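# Move the part from the cabinet rack to the bench

## Task

Lift the part off the rack inside the cabinet and set it down on the bench without displacing any of the rack's rods, then open the gripper to release it.

## Robot and tools

Robot: two arms, left_arm and right_arm, each ending in a two-finger gripper. The left_arm base is at (+0.033, +0.302, 0) m and the right_arm base at (+0.037, -0.337, 0) m in the scene frame. The scene frame has its origin on the tabletop midway between the arms; +x points out over the table, +z points up, and left_arm sits on the +y side. The names left and right say nothing about which side of an image an arm appears on.

Gripper geometry: the fingers extend along the gripper's +z axis and close along its y axis. The reported end_effector_position is the point between the finger pads, roughly 1 cm short of the fingertips. Opening is a number from -1 (closed) to +1 (fully open, 0.094 m apart).

Row layout (used by every motion tool): one flat list of 16 numbers covering both arms, always all 16 even if one arm is idle: x, y, z, qw, qx, qy, qz, opening for left_arm, then the same eight for right_arm. x, y, z are an absolute target position in metres in the scene frame; qw, qx, qy, qz are an absolute target orientation quaternion, w first, in the scene frame. These are poses, not offsets. To keep an arm still, repeat exactly its last reported position and quaternion plus the opening it should have; to keep an orientation steady, resend the same quaternion every row rather than copying a reported one that may have drifted.

execute_actions(actions): a list of up to 15 actions; each action is a table of up to 15 rows, one row per 1/30 s control step. If fewer than 15 rows are given, the last row is held for the remainder. An empty list just returns the current state and images. A target more than 0.6 m from the gripper's current position along any of its own axes causes that action to be refused for both arms; if the first action fails this (against the last reported state) or any action is malformed, nothing runs.

move(target, speed, blocking): target is one 16-number row as above. Each gripper follows a straight line toward its pose; both finish together, lasting 0.5 to 10 s (cut off at 10 s). speed is the top path speed in m/s, 0.002 to 0.5, default 0.25; rotation is capped at twice that in rad/s. Openings are applied at the start. Paths do not avoid obstacles or the other arm, and grippers can lag, stray, or overshoot the speed, especially near full reach. Faster contacts and targets set deeper past a contact press harder. blocking=false returns after 0.5 s while motion continues; until a result shows the move ended, further moves and execute_actions are refused, so call wait or stop first.

wait(seconds): 0 to 10; lets time pass with the last commands held and returns early if a running move finishes. stop(): brakes a running move (needs room, more when fast); fingers keep going. zoom_image(camera, region): magnifies region [x0, y0, x1, y1] in pixels (max 504 by 504) of one camera's latest frame; cameras are cam_head_left, cam_head_right, cam_high, cam_low, cam_left_wrist, cam_right_wrist, all 504x504. read_manual(section) only returns licence text. finished_scene(scene) ends the scene permanently; call it only once the part rests on the bench, released, with rods untouched.

Controller behaviour: each step, the commanded pose is clamped to within 70 mm and 16 degrees of the measured pose, then tracked by damped inverse kinematics, favouring position over orientation. Far targets therefore need several actions; after an action the arm goes at most to its last clamped pose. Arms often stop a centimetre or more short, usually low. Elbows never fully straighten. Joint ranges (rad): waist -2.618 to 3.054, shoulder 0 to 3.142, elbow 0 to 3.142, wrist pitch -1.571 to 1.571, wrist yaw -1.571 to 1.571, wrist roll -2.094 to 2.094.

Reading results: the state line gives each gripper's position and quat_wxyz; reported hand positions can be off, more so at long reach. Hand target lines show the pose the controller is currently driving to. grip_measured is the measured finger opening on the command scale; the last Joint positions number is the opening in metres. Readings may be offset by up to about 1 mm per gripper. To hold something, command about 0.03 below grip_measured (less for a lighter grip). Pads push about 50 to 62 N, less on thin parts. A move line reports how it ended (done, off_target, moving, held, fault) and limits: paced means the pose was clipped, held means a check blocked steps (speed can jump afterward). HELD in step readings marks blocked steps. pose unreachable means the clearance check altered or blocked that arm's command. Joint torques include gravity load and offsets, so treat them cautiously.

Hazards: do not let the arms collide or press each other. Do not knock anything off the table or disturb the rack rods. Avoid drops, slips, slamming and pushing hard. Something may tug the held part or nudge loose items, so grip firmly. Holding loads heats motors: MOTOR HOT at 75 C, a 10 s stop at 90 C, and at 100 C the arm goes limp and falls; keep holds short. The robot keeps obeying the last command while you compose replies, and faster, smoother, lower-effort motion is preferred.

Each tool is called after "Request:" in YAML: its name, and indented under it one key for each argument.

## Session

Request:
execute_actions:
  actions: []

Scene clock: 0.00 s.
left_arm: end_effector_position=(+0.1618, +0.4687, +0.2521) grip_measured=+1.000 end_effector_quat_wxyz=(+0.135, +0.257, +0.947, +0.136) | right_arm: end_effector_position=(+0.3281, +0.0454, +0.2382) grip_measured=+1.000 end_effector_quat_wxyz=(+0.213, -0.204, +0.722, +0.626)
Joint positions: left_arm=[ 0.956  1.138  1.418 -1.519  0.2    1.575  0.094] | right_arm=[ 0.584  1.69   1.015  0.475 -0.881  0.813  0.094]
Joint velocities: left_arm=[-0.012 -0.002  0.002 -0.051  0.007  0.007  0.   ] | right_arm=[-0.022 -0.012  0.017 -0.007  0.022  0.022  0.   ]
Joint torques (N m, as the arm reports them, + toward a larger angle): no reading
Hand target (left_arm): +0.164, +0.468, +0.258; +0.145, +0.257, +0.945, +0.144
Hand target (right_arm): +0.328, +0.045, +0.241; +0.214, -0.206, +0.721, +0.626

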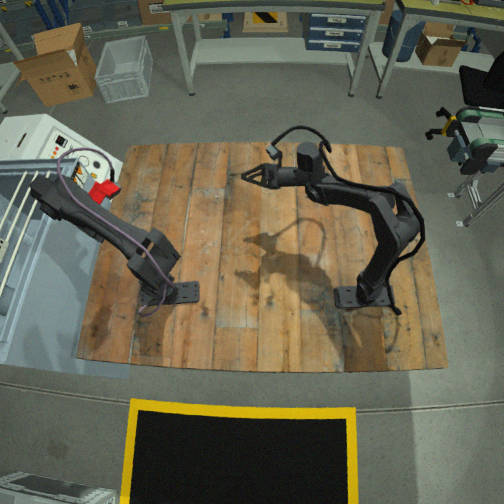

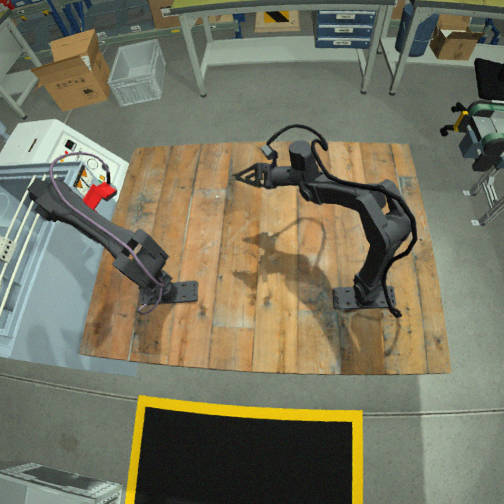

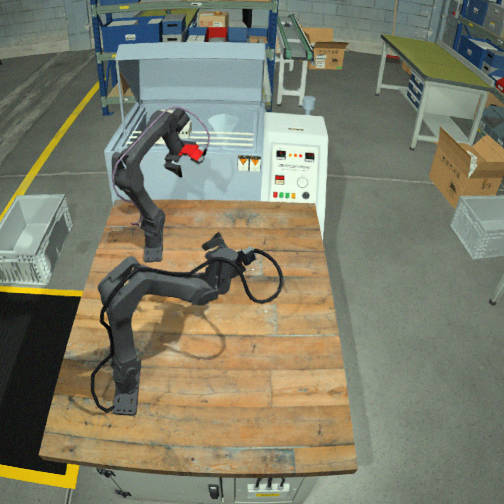

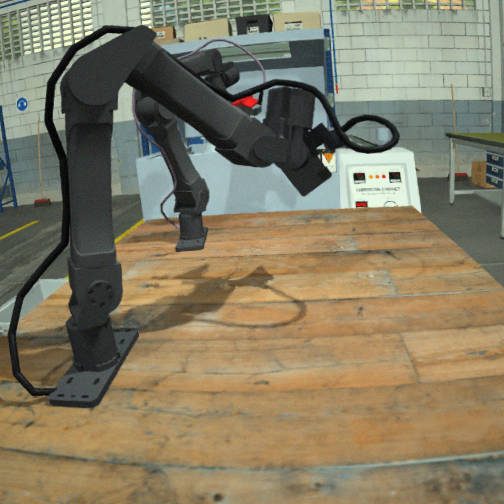

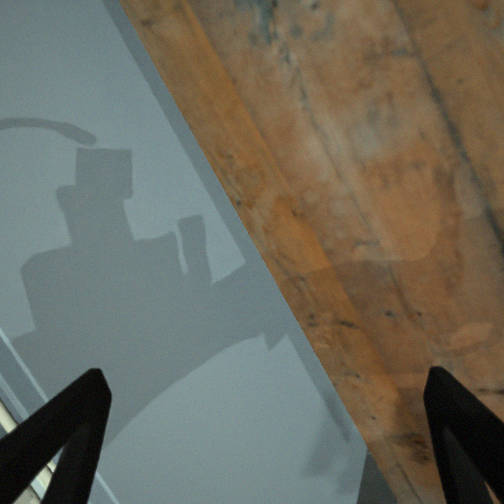

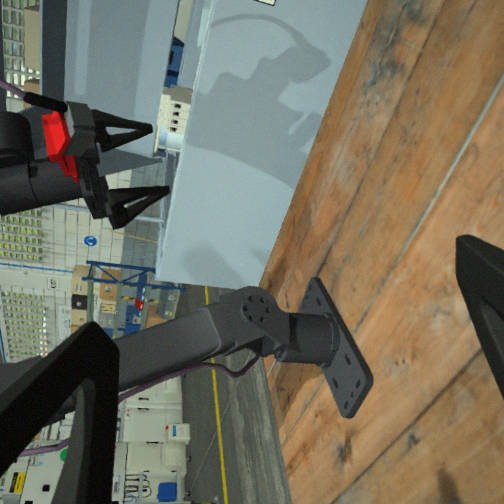

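Request:
zoom_image:
  camera: "cam_high"
  region: [90, 30, 340, 230]

Request:
zoom_image:
  camera: "cam_head_right"
  region: [0, 110, 200, 380]

Region (90, 30, 340, 230) of cam_high's 504x504 image, scaled by 2.016, with more detail than that image has; it fills the top 403 rows of this view, and the rest is white.

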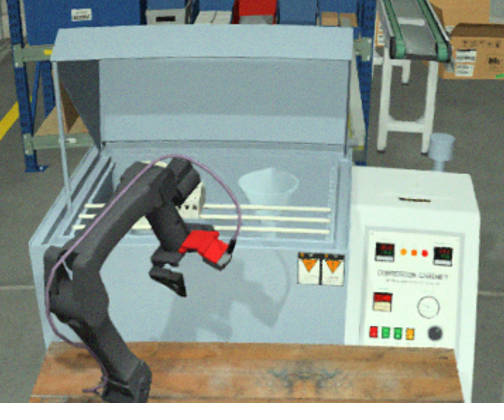

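Region (0, 110, 200, 380) of cam_head_right's 504x504 image, scaled by 1.867, with more detail than that image has; it fills the left 373 columns of this view, and the rest is white.

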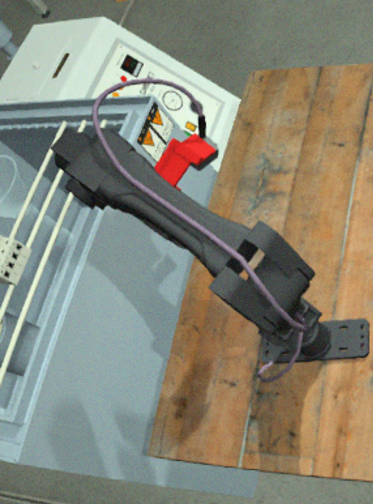

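Request:
move:
  target: [0.10,0.50,0.38,-0.183,0.683,-0.683,-0.183,1,0.328,0.045,0.241,0.214,-0.206,0.721,0.626,1]

Scene clock: 19.17 s.
left_arm: end_effector_position=(+0.1034, +0.5068, +0.3632) grip_measured=+1.000 end_effector_quat_wxyz=(+0.276, -0.648, +0.680, +0.204) | right_arm: end_effector_position=(+0.3281, +0.0455, +0.2383) grip_measured=+1.000 end_effector_quat_wxyz=(+0.213, -0.204, +0.722, +0.626)
Joint positions: left_arm=[ 0.939  1.12   1.784 -1.562 -0.212 -0.384  0.094] | right_arm=[ 0.584  1.69   1.015  0.476 -0.881  0.813  0.094]
Joint velocities: left_arm=[-0.007 -0.002 -0.007  0.022 -0.037 -0.037  0.   ] | right_arm=[ 0.007 -0.002 -0.007 -0.007 -0.022 -0.007  0.   ]
Joint torques (N m, as the arm reports them, + toward a larger angle): left_arm=[-0.76 -1.97  8.44  1.48 -0.18 -0.08] | right_arm=[-0.16 -8.99  7.1   1.77 -0.16 -0.04]
Hand target (left_arm): +0.101, +0.502, +0.379; -0.300, +0.644, -0.670, -0.214
Hand target (right_arm): +0.328, +0.045, +0.241; +0.214, -0.206, +0.721, +0.626
Off the commanded pose (left_arm): 0.018 m, 12 deg.
Off the commanded pose (right_arm): 0.003 m, 0 deg.
joint sent to its limit (left arm) — the command would take joint 4 (wrist pitch) past its lower limit, so that joint was sent only as far as its limit.
move: off_target (left_arm)

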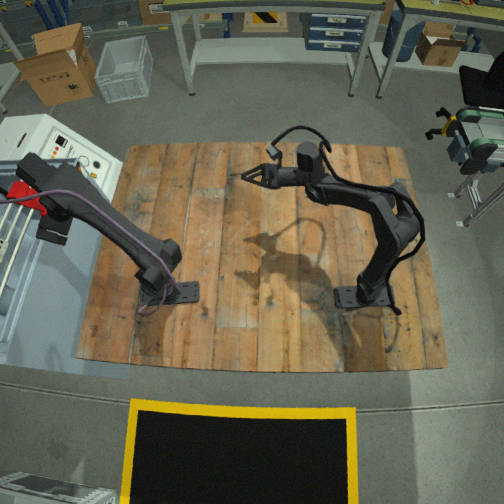

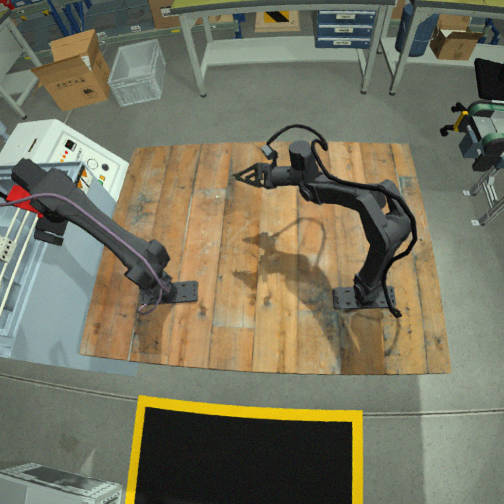

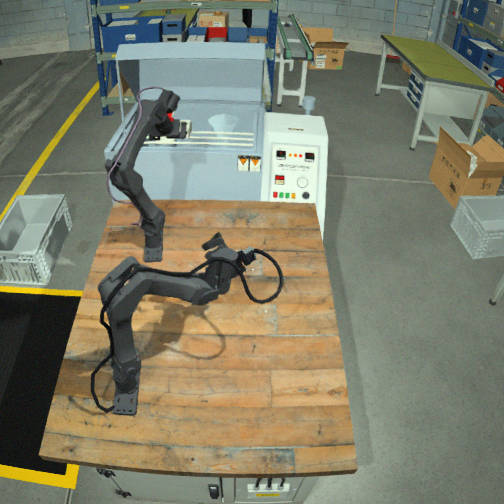

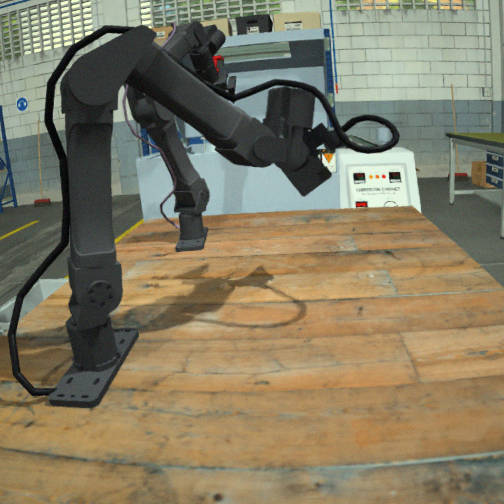

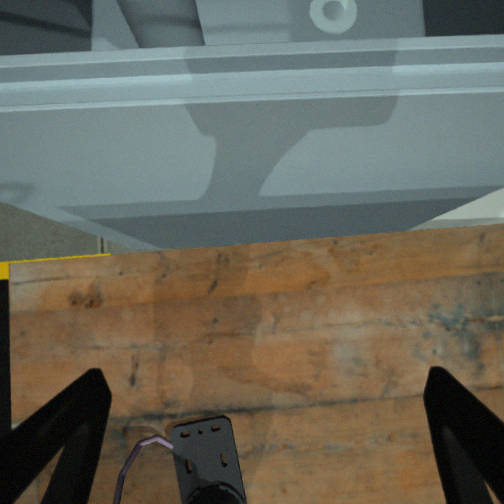

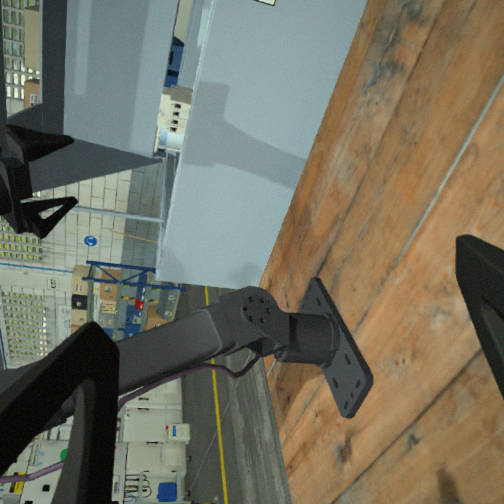

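Request:
move:
  target: [0.10,0.56,0.40,-0.380,0.596,-0.596,-0.380,1,0.328,0.045,0.241,0.214,-0.206,0.721,0.626,1]

Scene clock: 25.90 s.
left_arm: end_effector_position=(+0.1032, +0.5624, +0.3906) grip_measured=+1.000 end_effector_quat_wxyz=(+0.361, -0.599, +0.610, +0.372) | right_arm: end_effector_position=(+0.3281, +0.0455, +0.2383) grip_measured=+1.000 end_effector_quat_wxyz=(+0.213, -0.204, +0.722, +0.626)
Joint positions: left_arm=[ 0.835  1.006  1.502 -1.065 -0.539 -0.293  0.094] | right_arm=[ 0.584  1.69   1.015  0.476 -0.881  0.813  0.094]
Joint velocities: left_arm=[-0.017 -0.002 -0.017  0.007  0.022  0.007  0.   ] | right_arm=[ 0.012  0.022  0.012  0.007  0.022 -0.037  0.   ]
Joint torques (N m, as the arm reports them, + toward a larger angle): left_arm=[-0.23 -2.56  4.84  2.12 -0.23  0.04] | right_arm=[-0.15 -8.99  7.11  1.77 -0.17 -0.04]
Hand target (left_arm): +0.101, +0.560, +0.399; -0.379, +0.595, -0.597, -0.381
Hand target (right_arm): +0.328, +0.045, +0.241; +0.214, -0.206, +0.721, +0.626
Off the commanded pose (left_arm): 0.010 m, 3 deg.
Off the commanded pose (right_arm): 0.003 m, 0 deg.
move: off_target (left_arm)

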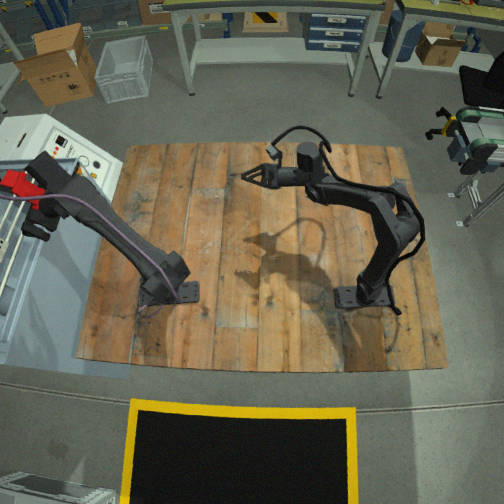

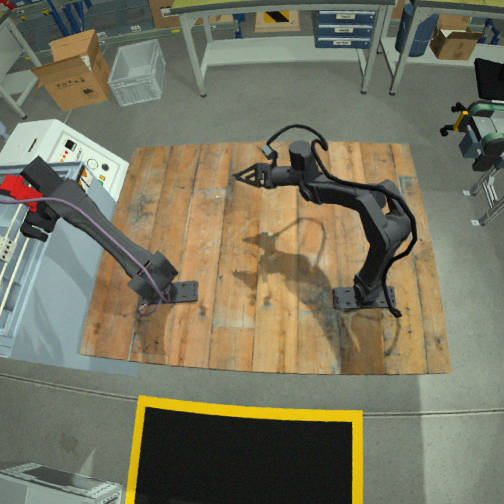

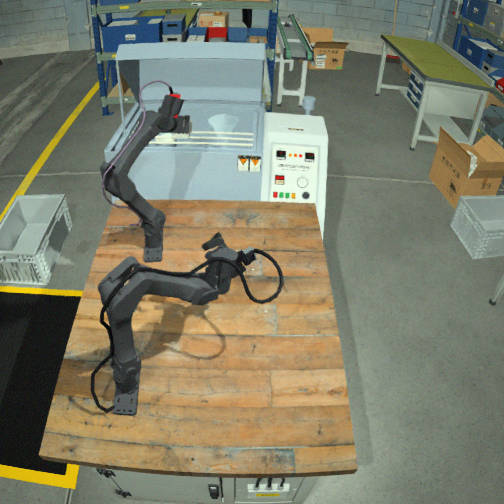

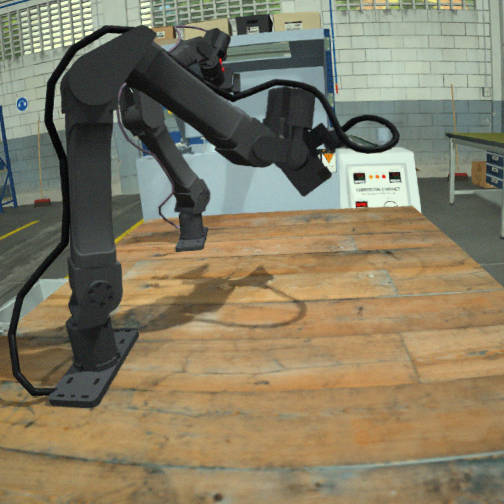

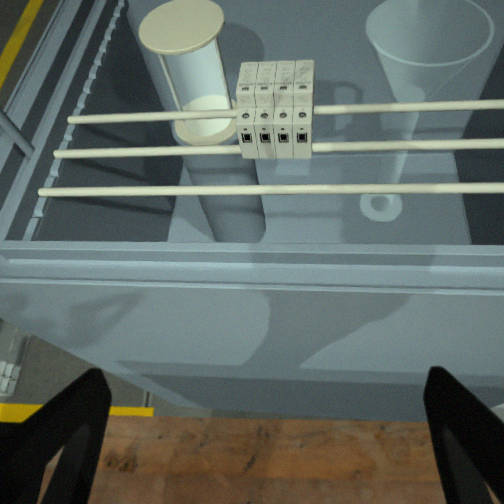

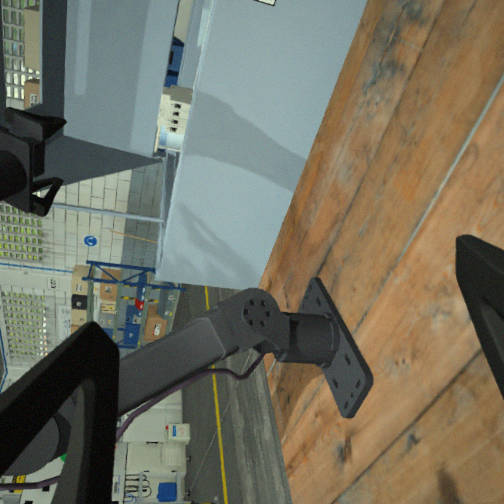

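Request:
zoom_image:
  camera: "cam_left_wrist"
  region: [130, 0, 370, 220]

Request:
zoom_image:
  camera: "cam_right_wrist"
  region: [100, 50, 240, 190]

Region (130, 0, 370, 220) of cam_left_wrist's 504x504 image, scaled by 2.100, with more detail than that image has; it fills the top 462 rows of this view, and the rest is white.

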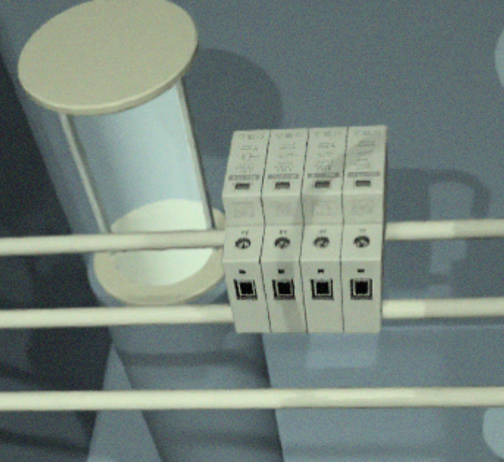

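Region (100, 50, 240, 190) of cam_right_wrist's 504x504 image, scaled by 3.600, with more detail than that image has.

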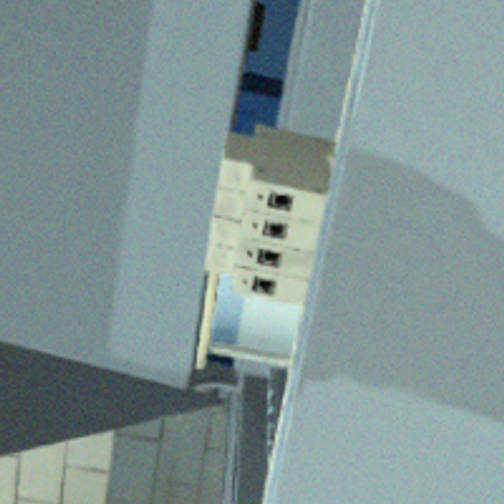

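Request:
move:
  target: [0.10,0.66,0.40,-0.380,0.596,-0.596,-0.380,1,0.328,0.045,0.241,0.214,-0.206,0.721,0.626,1]
  speed: 0.15

Scene clock: 47.17 s.
left_arm: end_effector_position=(+0.1028, +0.6537, +0.3743) grip_measured=+1.000 end_effector_quat_wxyz=(+0.353, -0.603, +0.616, +0.364) | right_arm: end_effector_position=(+0.3281, +0.0455, +0.2383) grip_measured=+1.000 end_effector_quat_wxyz=(+0.213, -0.204, +0.722, +0.626)
Joint positions: left_arm=[ 1.099  1.23   1.529 -0.835 -0.308 -0.152  0.094] | right_arm=[ 0.584  1.69   1.015  0.476 -0.881  0.813  0.094]
Joint velocities: left_arm=[-0.012 -0.002 -0.002 -0.022 -0.022 -0.007  0.   ] | right_arm=[-0.007  0.002  0.002 -0.051  0.037  0.022  0.   ]
Joint torques (N m, as the arm reports them, + toward a larger angle): left_arm=[ 0.75 -2.89 10.72  2.24 -0.05  0.03] | right_arm=[-0.16 -8.99  7.12  1.77 -0.16 -0.04]
Hand target (left_arm): +0.101, +0.658, +0.400; -0.381, +0.596, -0.596, -0.381
Hand target (right_arm): +0.328, +0.045, +0.241; +0.214, -0.206, +0.721, +0.626
Off the commanded pose (left_arm): 0.027 m, 4 deg.
Off the commanded pose (right_arm): 0.003 m, 0 deg.
move: off_target (left_arm)

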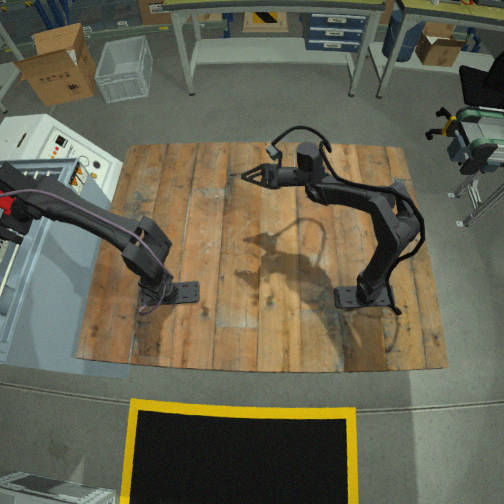

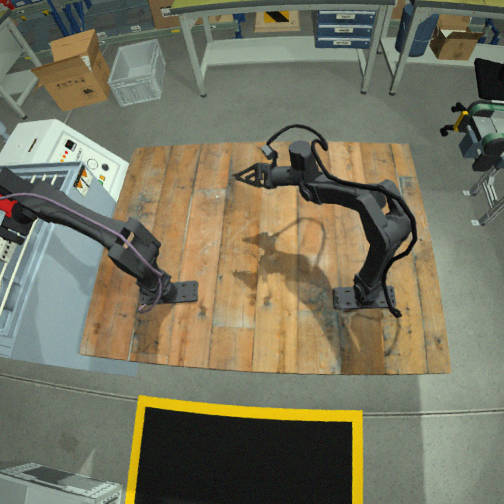

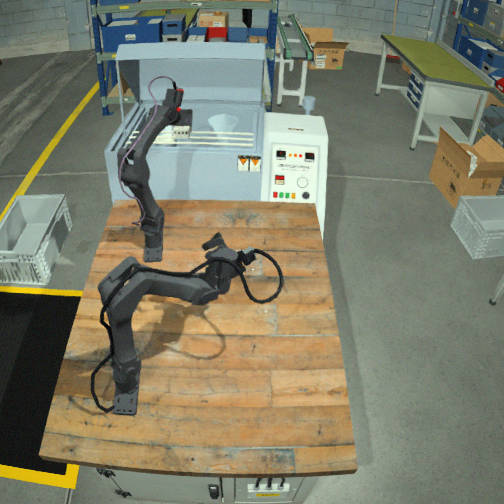

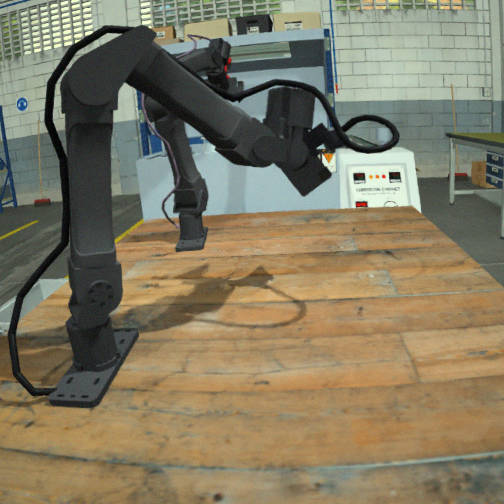

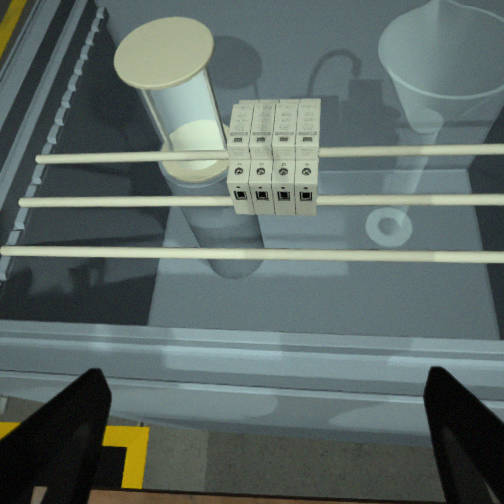

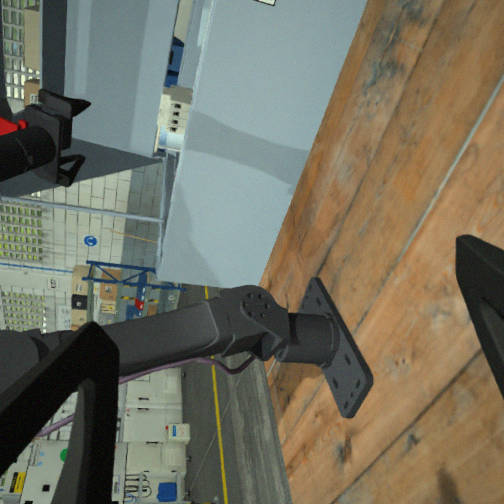

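Request:
move:
  target: [0.113,0.78,0.325,-0.380,0.596,-0.596,-0.380,1,0.328,0.045,0.241,0.214,-0.206,0.721,0.626,1]
  speed: 0.15

Scene clock: 63.40 s.
left_arm: end_effector_position=(+0.1172, +0.7741, +0.3045) grip_measured=+1.000 end_effector_quat_wxyz=(+0.358, -0.604, +0.612, +0.365) | right_arm: end_effector_position=(+0.3281, +0.0455, +0.2383) grip_measured=+1.000 end_effector_quat_wxyz=(+0.213, -0.204, +0.722, +0.626)
Joint positions: left_arm=[ 1.183  1.559  1.485 -0.44  -0.233 -0.113  0.094] | right_arm=[ 0.584  1.69   1.015  0.476 -0.881  0.813  0.094]
Joint velocities: left_arm=[ 0.002 -0.002  0.007  0.022  0.007 -0.066  0.   ] | right_arm=[-0.002 -0.012  0.012  0.081  0.066  0.007  0.   ]
Joint torques (N m, as the arm reports them, + toward a larger angle): left_arm=[ 0.66 -6.98  9.25  2.28 -0.03  0.04] | right_arm=[-0.15 -8.99  7.11  1.77 -0.16 -0.04]
Hand target (left_arm): +0.114, +0.778, +0.325; -0.380, +0.596, -0.596, -0.381
Hand target (right_arm): +0.328, +0.045, +0.241; +0.214, -0.206, +0.721, +0.626
Off the commanded pose (left_arm): 0.022 m, 4 deg.
Off the commanded pose (right_arm): 0.003 m, 0 deg.
move: off_target (left_arm)

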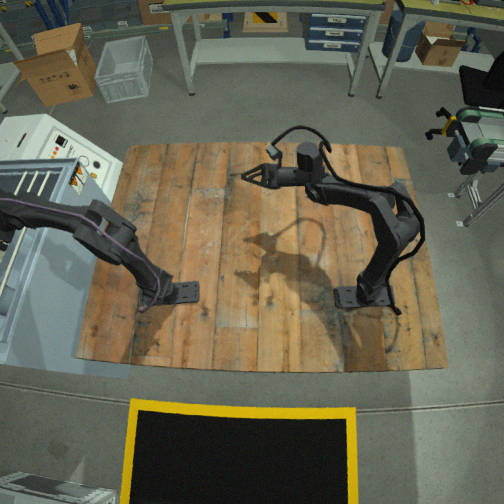

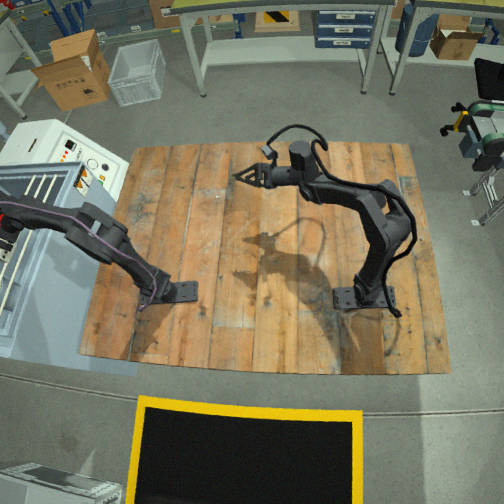

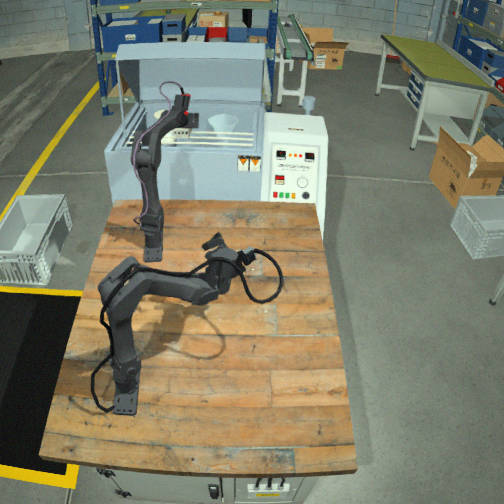

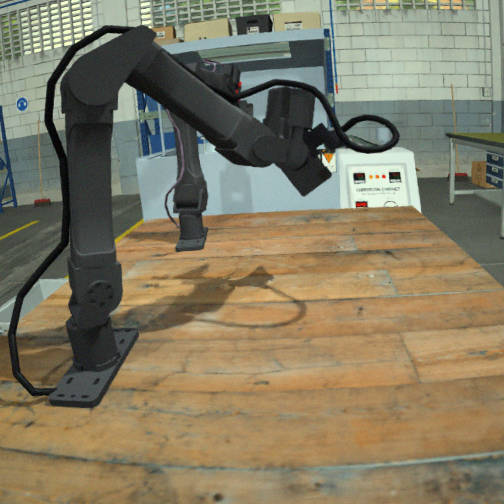

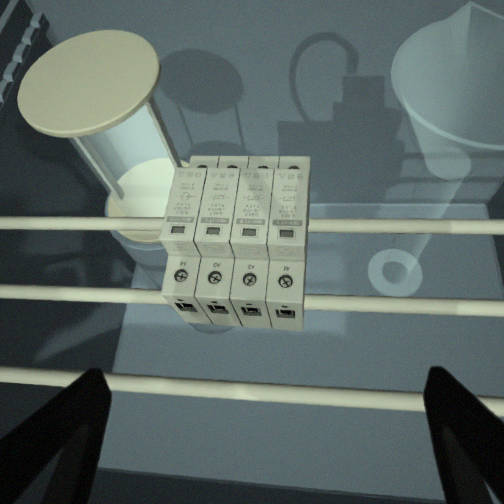

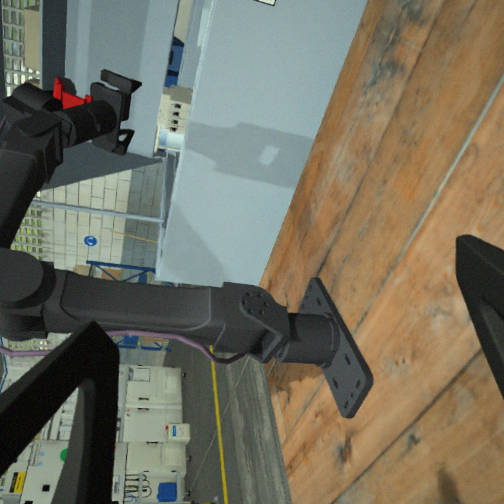

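Request:
move:
  target: [0.093,0.826,0.291,-0.380,0.596,-0.596,-0.380,1,0.328,0.045,0.241,0.214,-0.206,0.721,0.626,1]
  speed: 0.08

Scene clock: 80.63 s.
left_arm: end_effector_position=(+0.0957, +0.8180, +0.2683) grip_measured=+1.000 end_effector_quat_wxyz=(+0.357, -0.607, +0.611, +0.362) | right_arm: end_effector_position=(+0.3281, +0.0455, +0.2383) grip_measured=+1.000 end_effector_quat_wxyz=(+0.213, -0.204, +0.722, +0.626)
Joint positions: left_arm=[ 1.272  1.694  1.485 -0.302 -0.157 -0.076  0.094] | right_arm=[ 0.584  1.69   1.015  0.476 -0.881  0.813  0.094]
Joint velocities: left_arm=[-0.007  0.007 -0.007 -0.037  0.037 -0.022  0.   ] | right_arm=[-0.002 -0.002 -0.007 -0.066 -0.095 -0.007  0.   ]
Joint torques (N m, as the arm reports them, + toward a larger angle): left_arm=[ 0.58 -7.72 10.19  2.28  0.02  0.03] | right_arm=[-0.16 -8.98  7.11  1.77 -0.16 -0.04]
Hand target (left_arm): +0.094, +0.825, +0.291; -0.380, +0.596, -0.596, -0.381
Hand target (right_arm): +0.328, +0.045, +0.241; +0.214, -0.206, +0.721, +0.626
Off the commanded pose (left_arm): 0.024 m, 4 deg.
Off the commanded pose (right_arm): 0.003 m, 0 deg.
move: off_target (left_arm)

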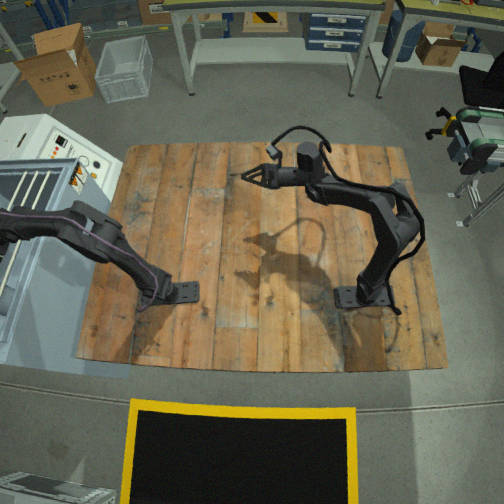

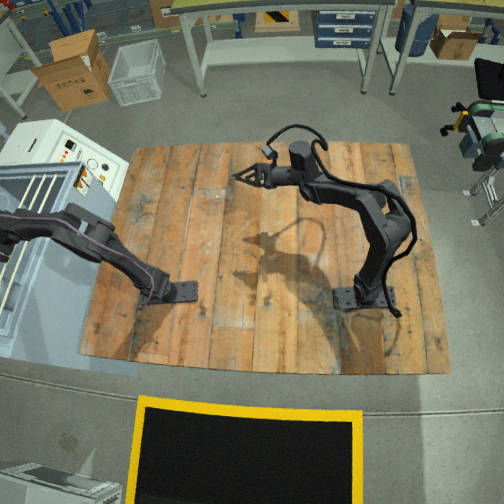

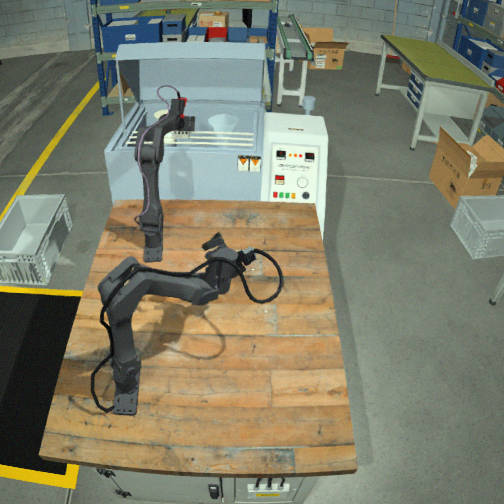

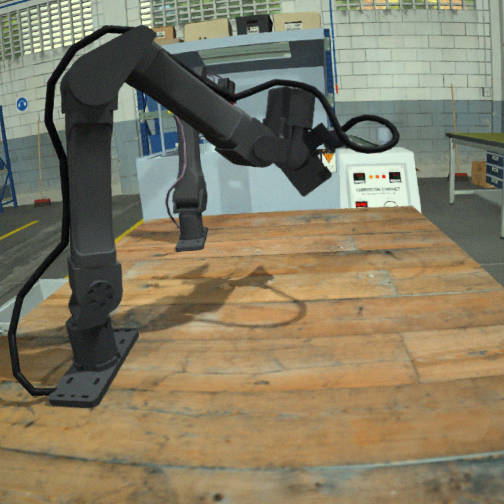

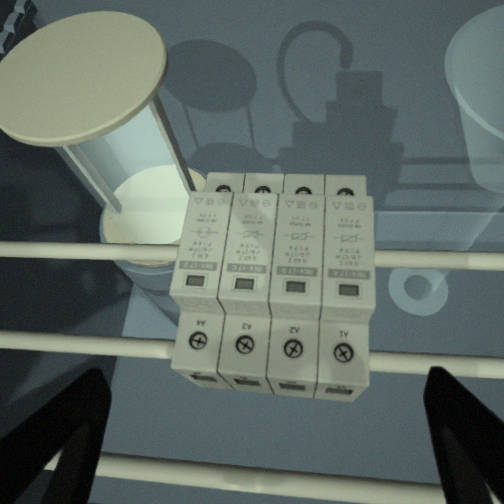

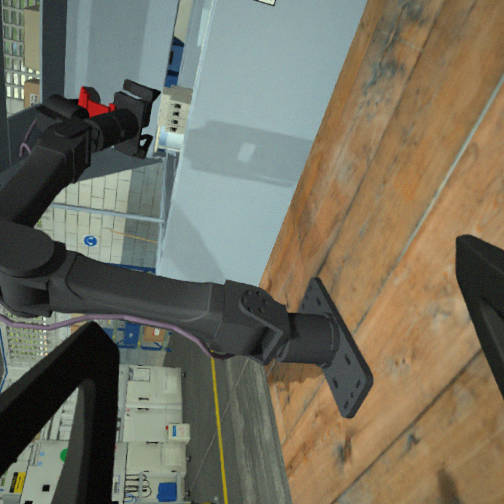

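Request:
move:
  target: [0.093,0.826,0.291,-0.409,0.5895,-0.6025,-0.3507,1,0.328,0.045,0.241,0.214,-0.206,0.721,0.626,1]
  speed: 0.08

Scene clock: 89.37 s.
left_arm: end_effector_position=(+0.0959, +0.8206, +0.2700) grip_measured=+1.000 end_effector_quat_wxyz=(+0.386, -0.597, +0.618, +0.336) | right_arm: end_effector_position=(+0.3281, +0.0455, +0.2383) grip_measured=+1.000 end_effector_quat_wxyz=(+0.213, -0.204, +0.722, +0.626)
Joint positions: left_arm=[ 1.31   1.694  1.485 -0.29  -0.045 -0.076  0.094] | right_arm=[ 0.584  1.69   1.015  0.476 -0.881  0.813  0.094]
Joint velocities: left_arm=[-0.012  0.002  0.007  0.022 -0.007  0.022  0.   ] | right_arm=[-0.022 -0.002 -0.007 -0.022 -0.051 -0.022  0.   ]
Joint torques (N m, as the arm reports them, + toward a larger angle): left_arm=[ 0.67 -8.23  9.28  2.28  0.03 -0.07] | right_arm=[-0.16 -8.99  7.11  1.77 -0.16 -0.04]
Hand target (left_arm): +0.093, +0.825, +0.291; -0.409, +0.589, -0.602, -0.351
Hand target (right_arm): +0.328, +0.045, +0.241; +0.214, -0.206, +0.721, +0.626
Off the commanded pose (left_arm): 0.022 m, 4 deg.
Off the commanded pose (right_arm): 0.003 m, 0 deg.
move: off_target (left_arm)

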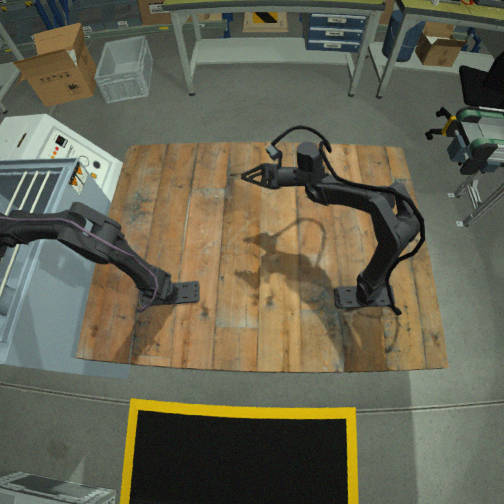

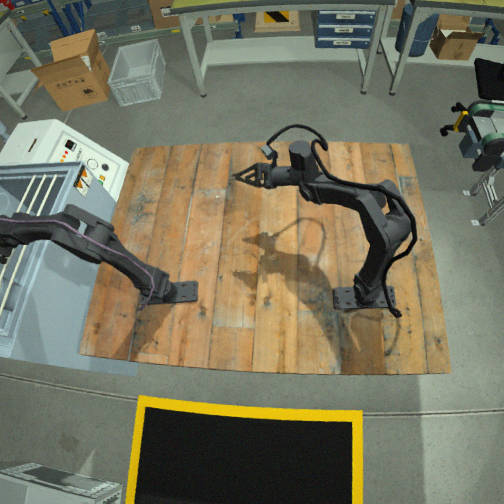

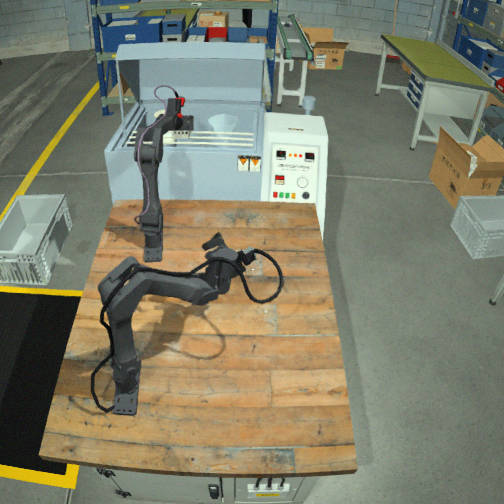

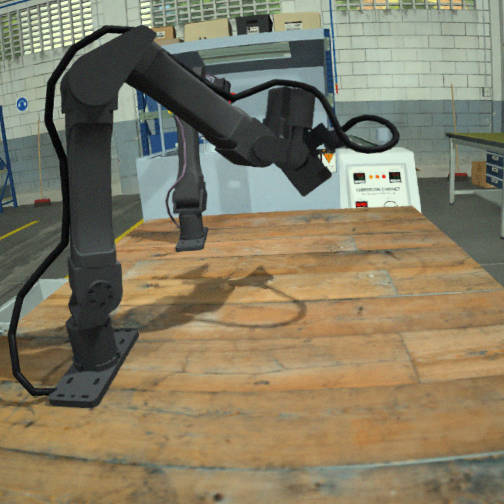

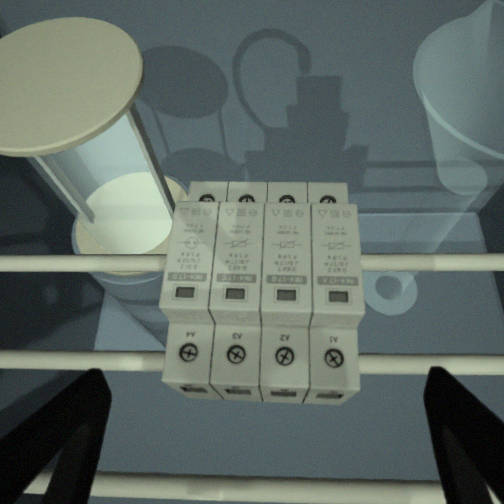

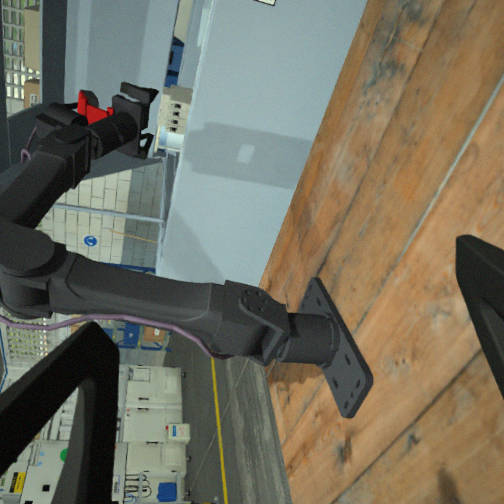

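Request:
move:
  target: [0.093,0.858,0.272,-0.409,0.5895,-0.6025,-0.3507,1,0.328,0.045,0.241,0.214,-0.206,0.721,0.626,1]
  speed: 0.05

Scene clock: 95.27 s.
left_arm: end_effector_position=(+0.0961, +0.8454, +0.2423) grip_measured=+1.000 end_effector_quat_wxyz=(+0.381, -0.601, +0.621, +0.329) | right_arm: end_effector_position=(+0.3281, +0.0455, +0.2383) grip_measured=+1.000 end_effector_quat_wxyz=(+0.213, -0.204, +0.722, +0.626)
Joint positions: left_arm=[ 1.32   1.798  1.515 -0.235 -0.033 -0.076  0.094] | right_arm=[ 0.584  1.69   1.015  0.476 -0.881  0.813  0.094]
Joint velocities: left_arm=[ 0.007 -0.002  0.002 -0.066  0.007 -0.037  0.   ] | right_arm=[-0.017  0.012 -0.002 -0.066 -0.037 -0.007  0.   ]
Joint torques (N m, as the arm reports them, + toward a larger angle): left_arm=[ 0.71 -8.2  11.98  2.28  0.05 -0.01] | right_arm=[-0.16 -8.98  7.12  1.77 -0.16 -0.04]
Hand target (left_arm): +0.093, +0.856, +0.272; -0.409, +0.589, -0.603, -0.351
Hand target (right_arm): +0.328, +0.045, +0.241; +0.214, -0.206, +0.721, +0.626
Off the commanded pose (left_arm): 0.032 m, 5 deg.
Off the commanded pose (right_arm): 0.003 m, 0 deg.
move: off_target (left_arm)

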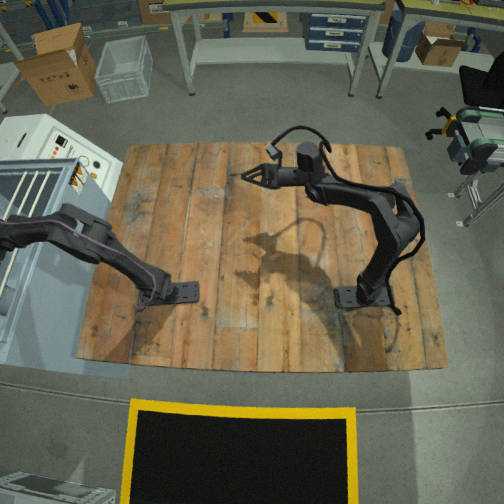

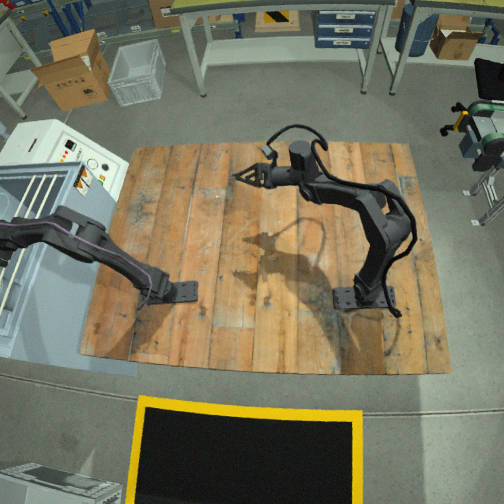

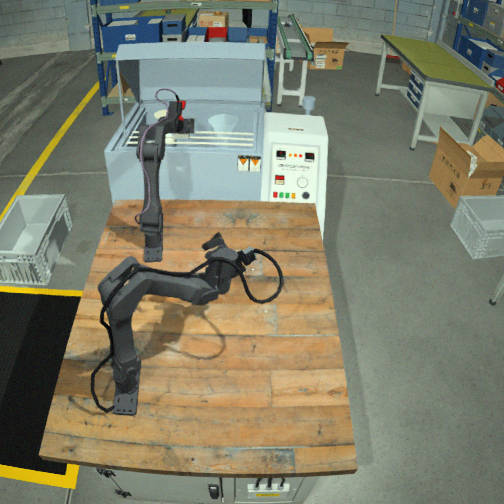

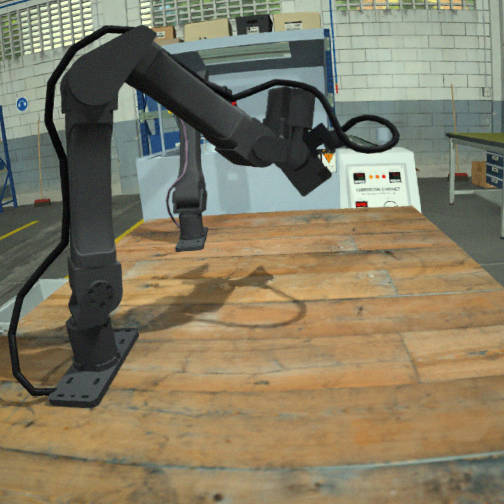

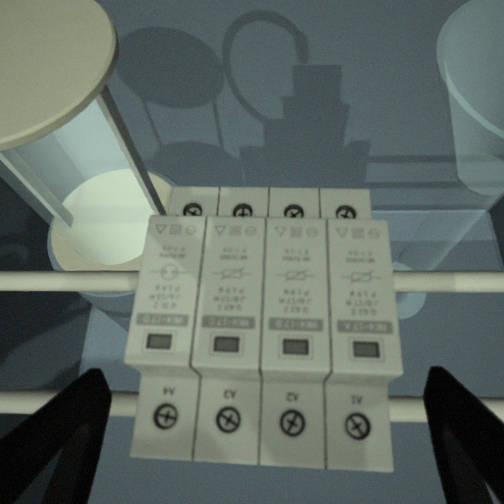

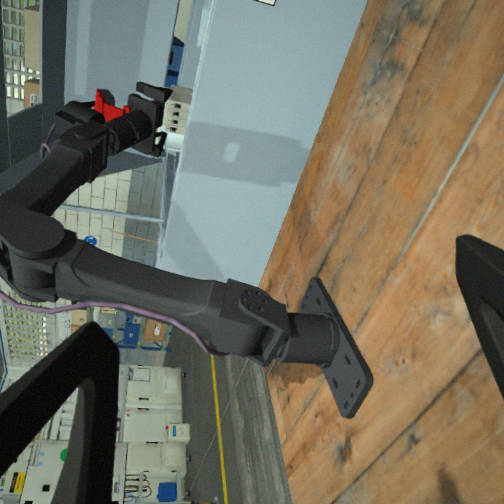

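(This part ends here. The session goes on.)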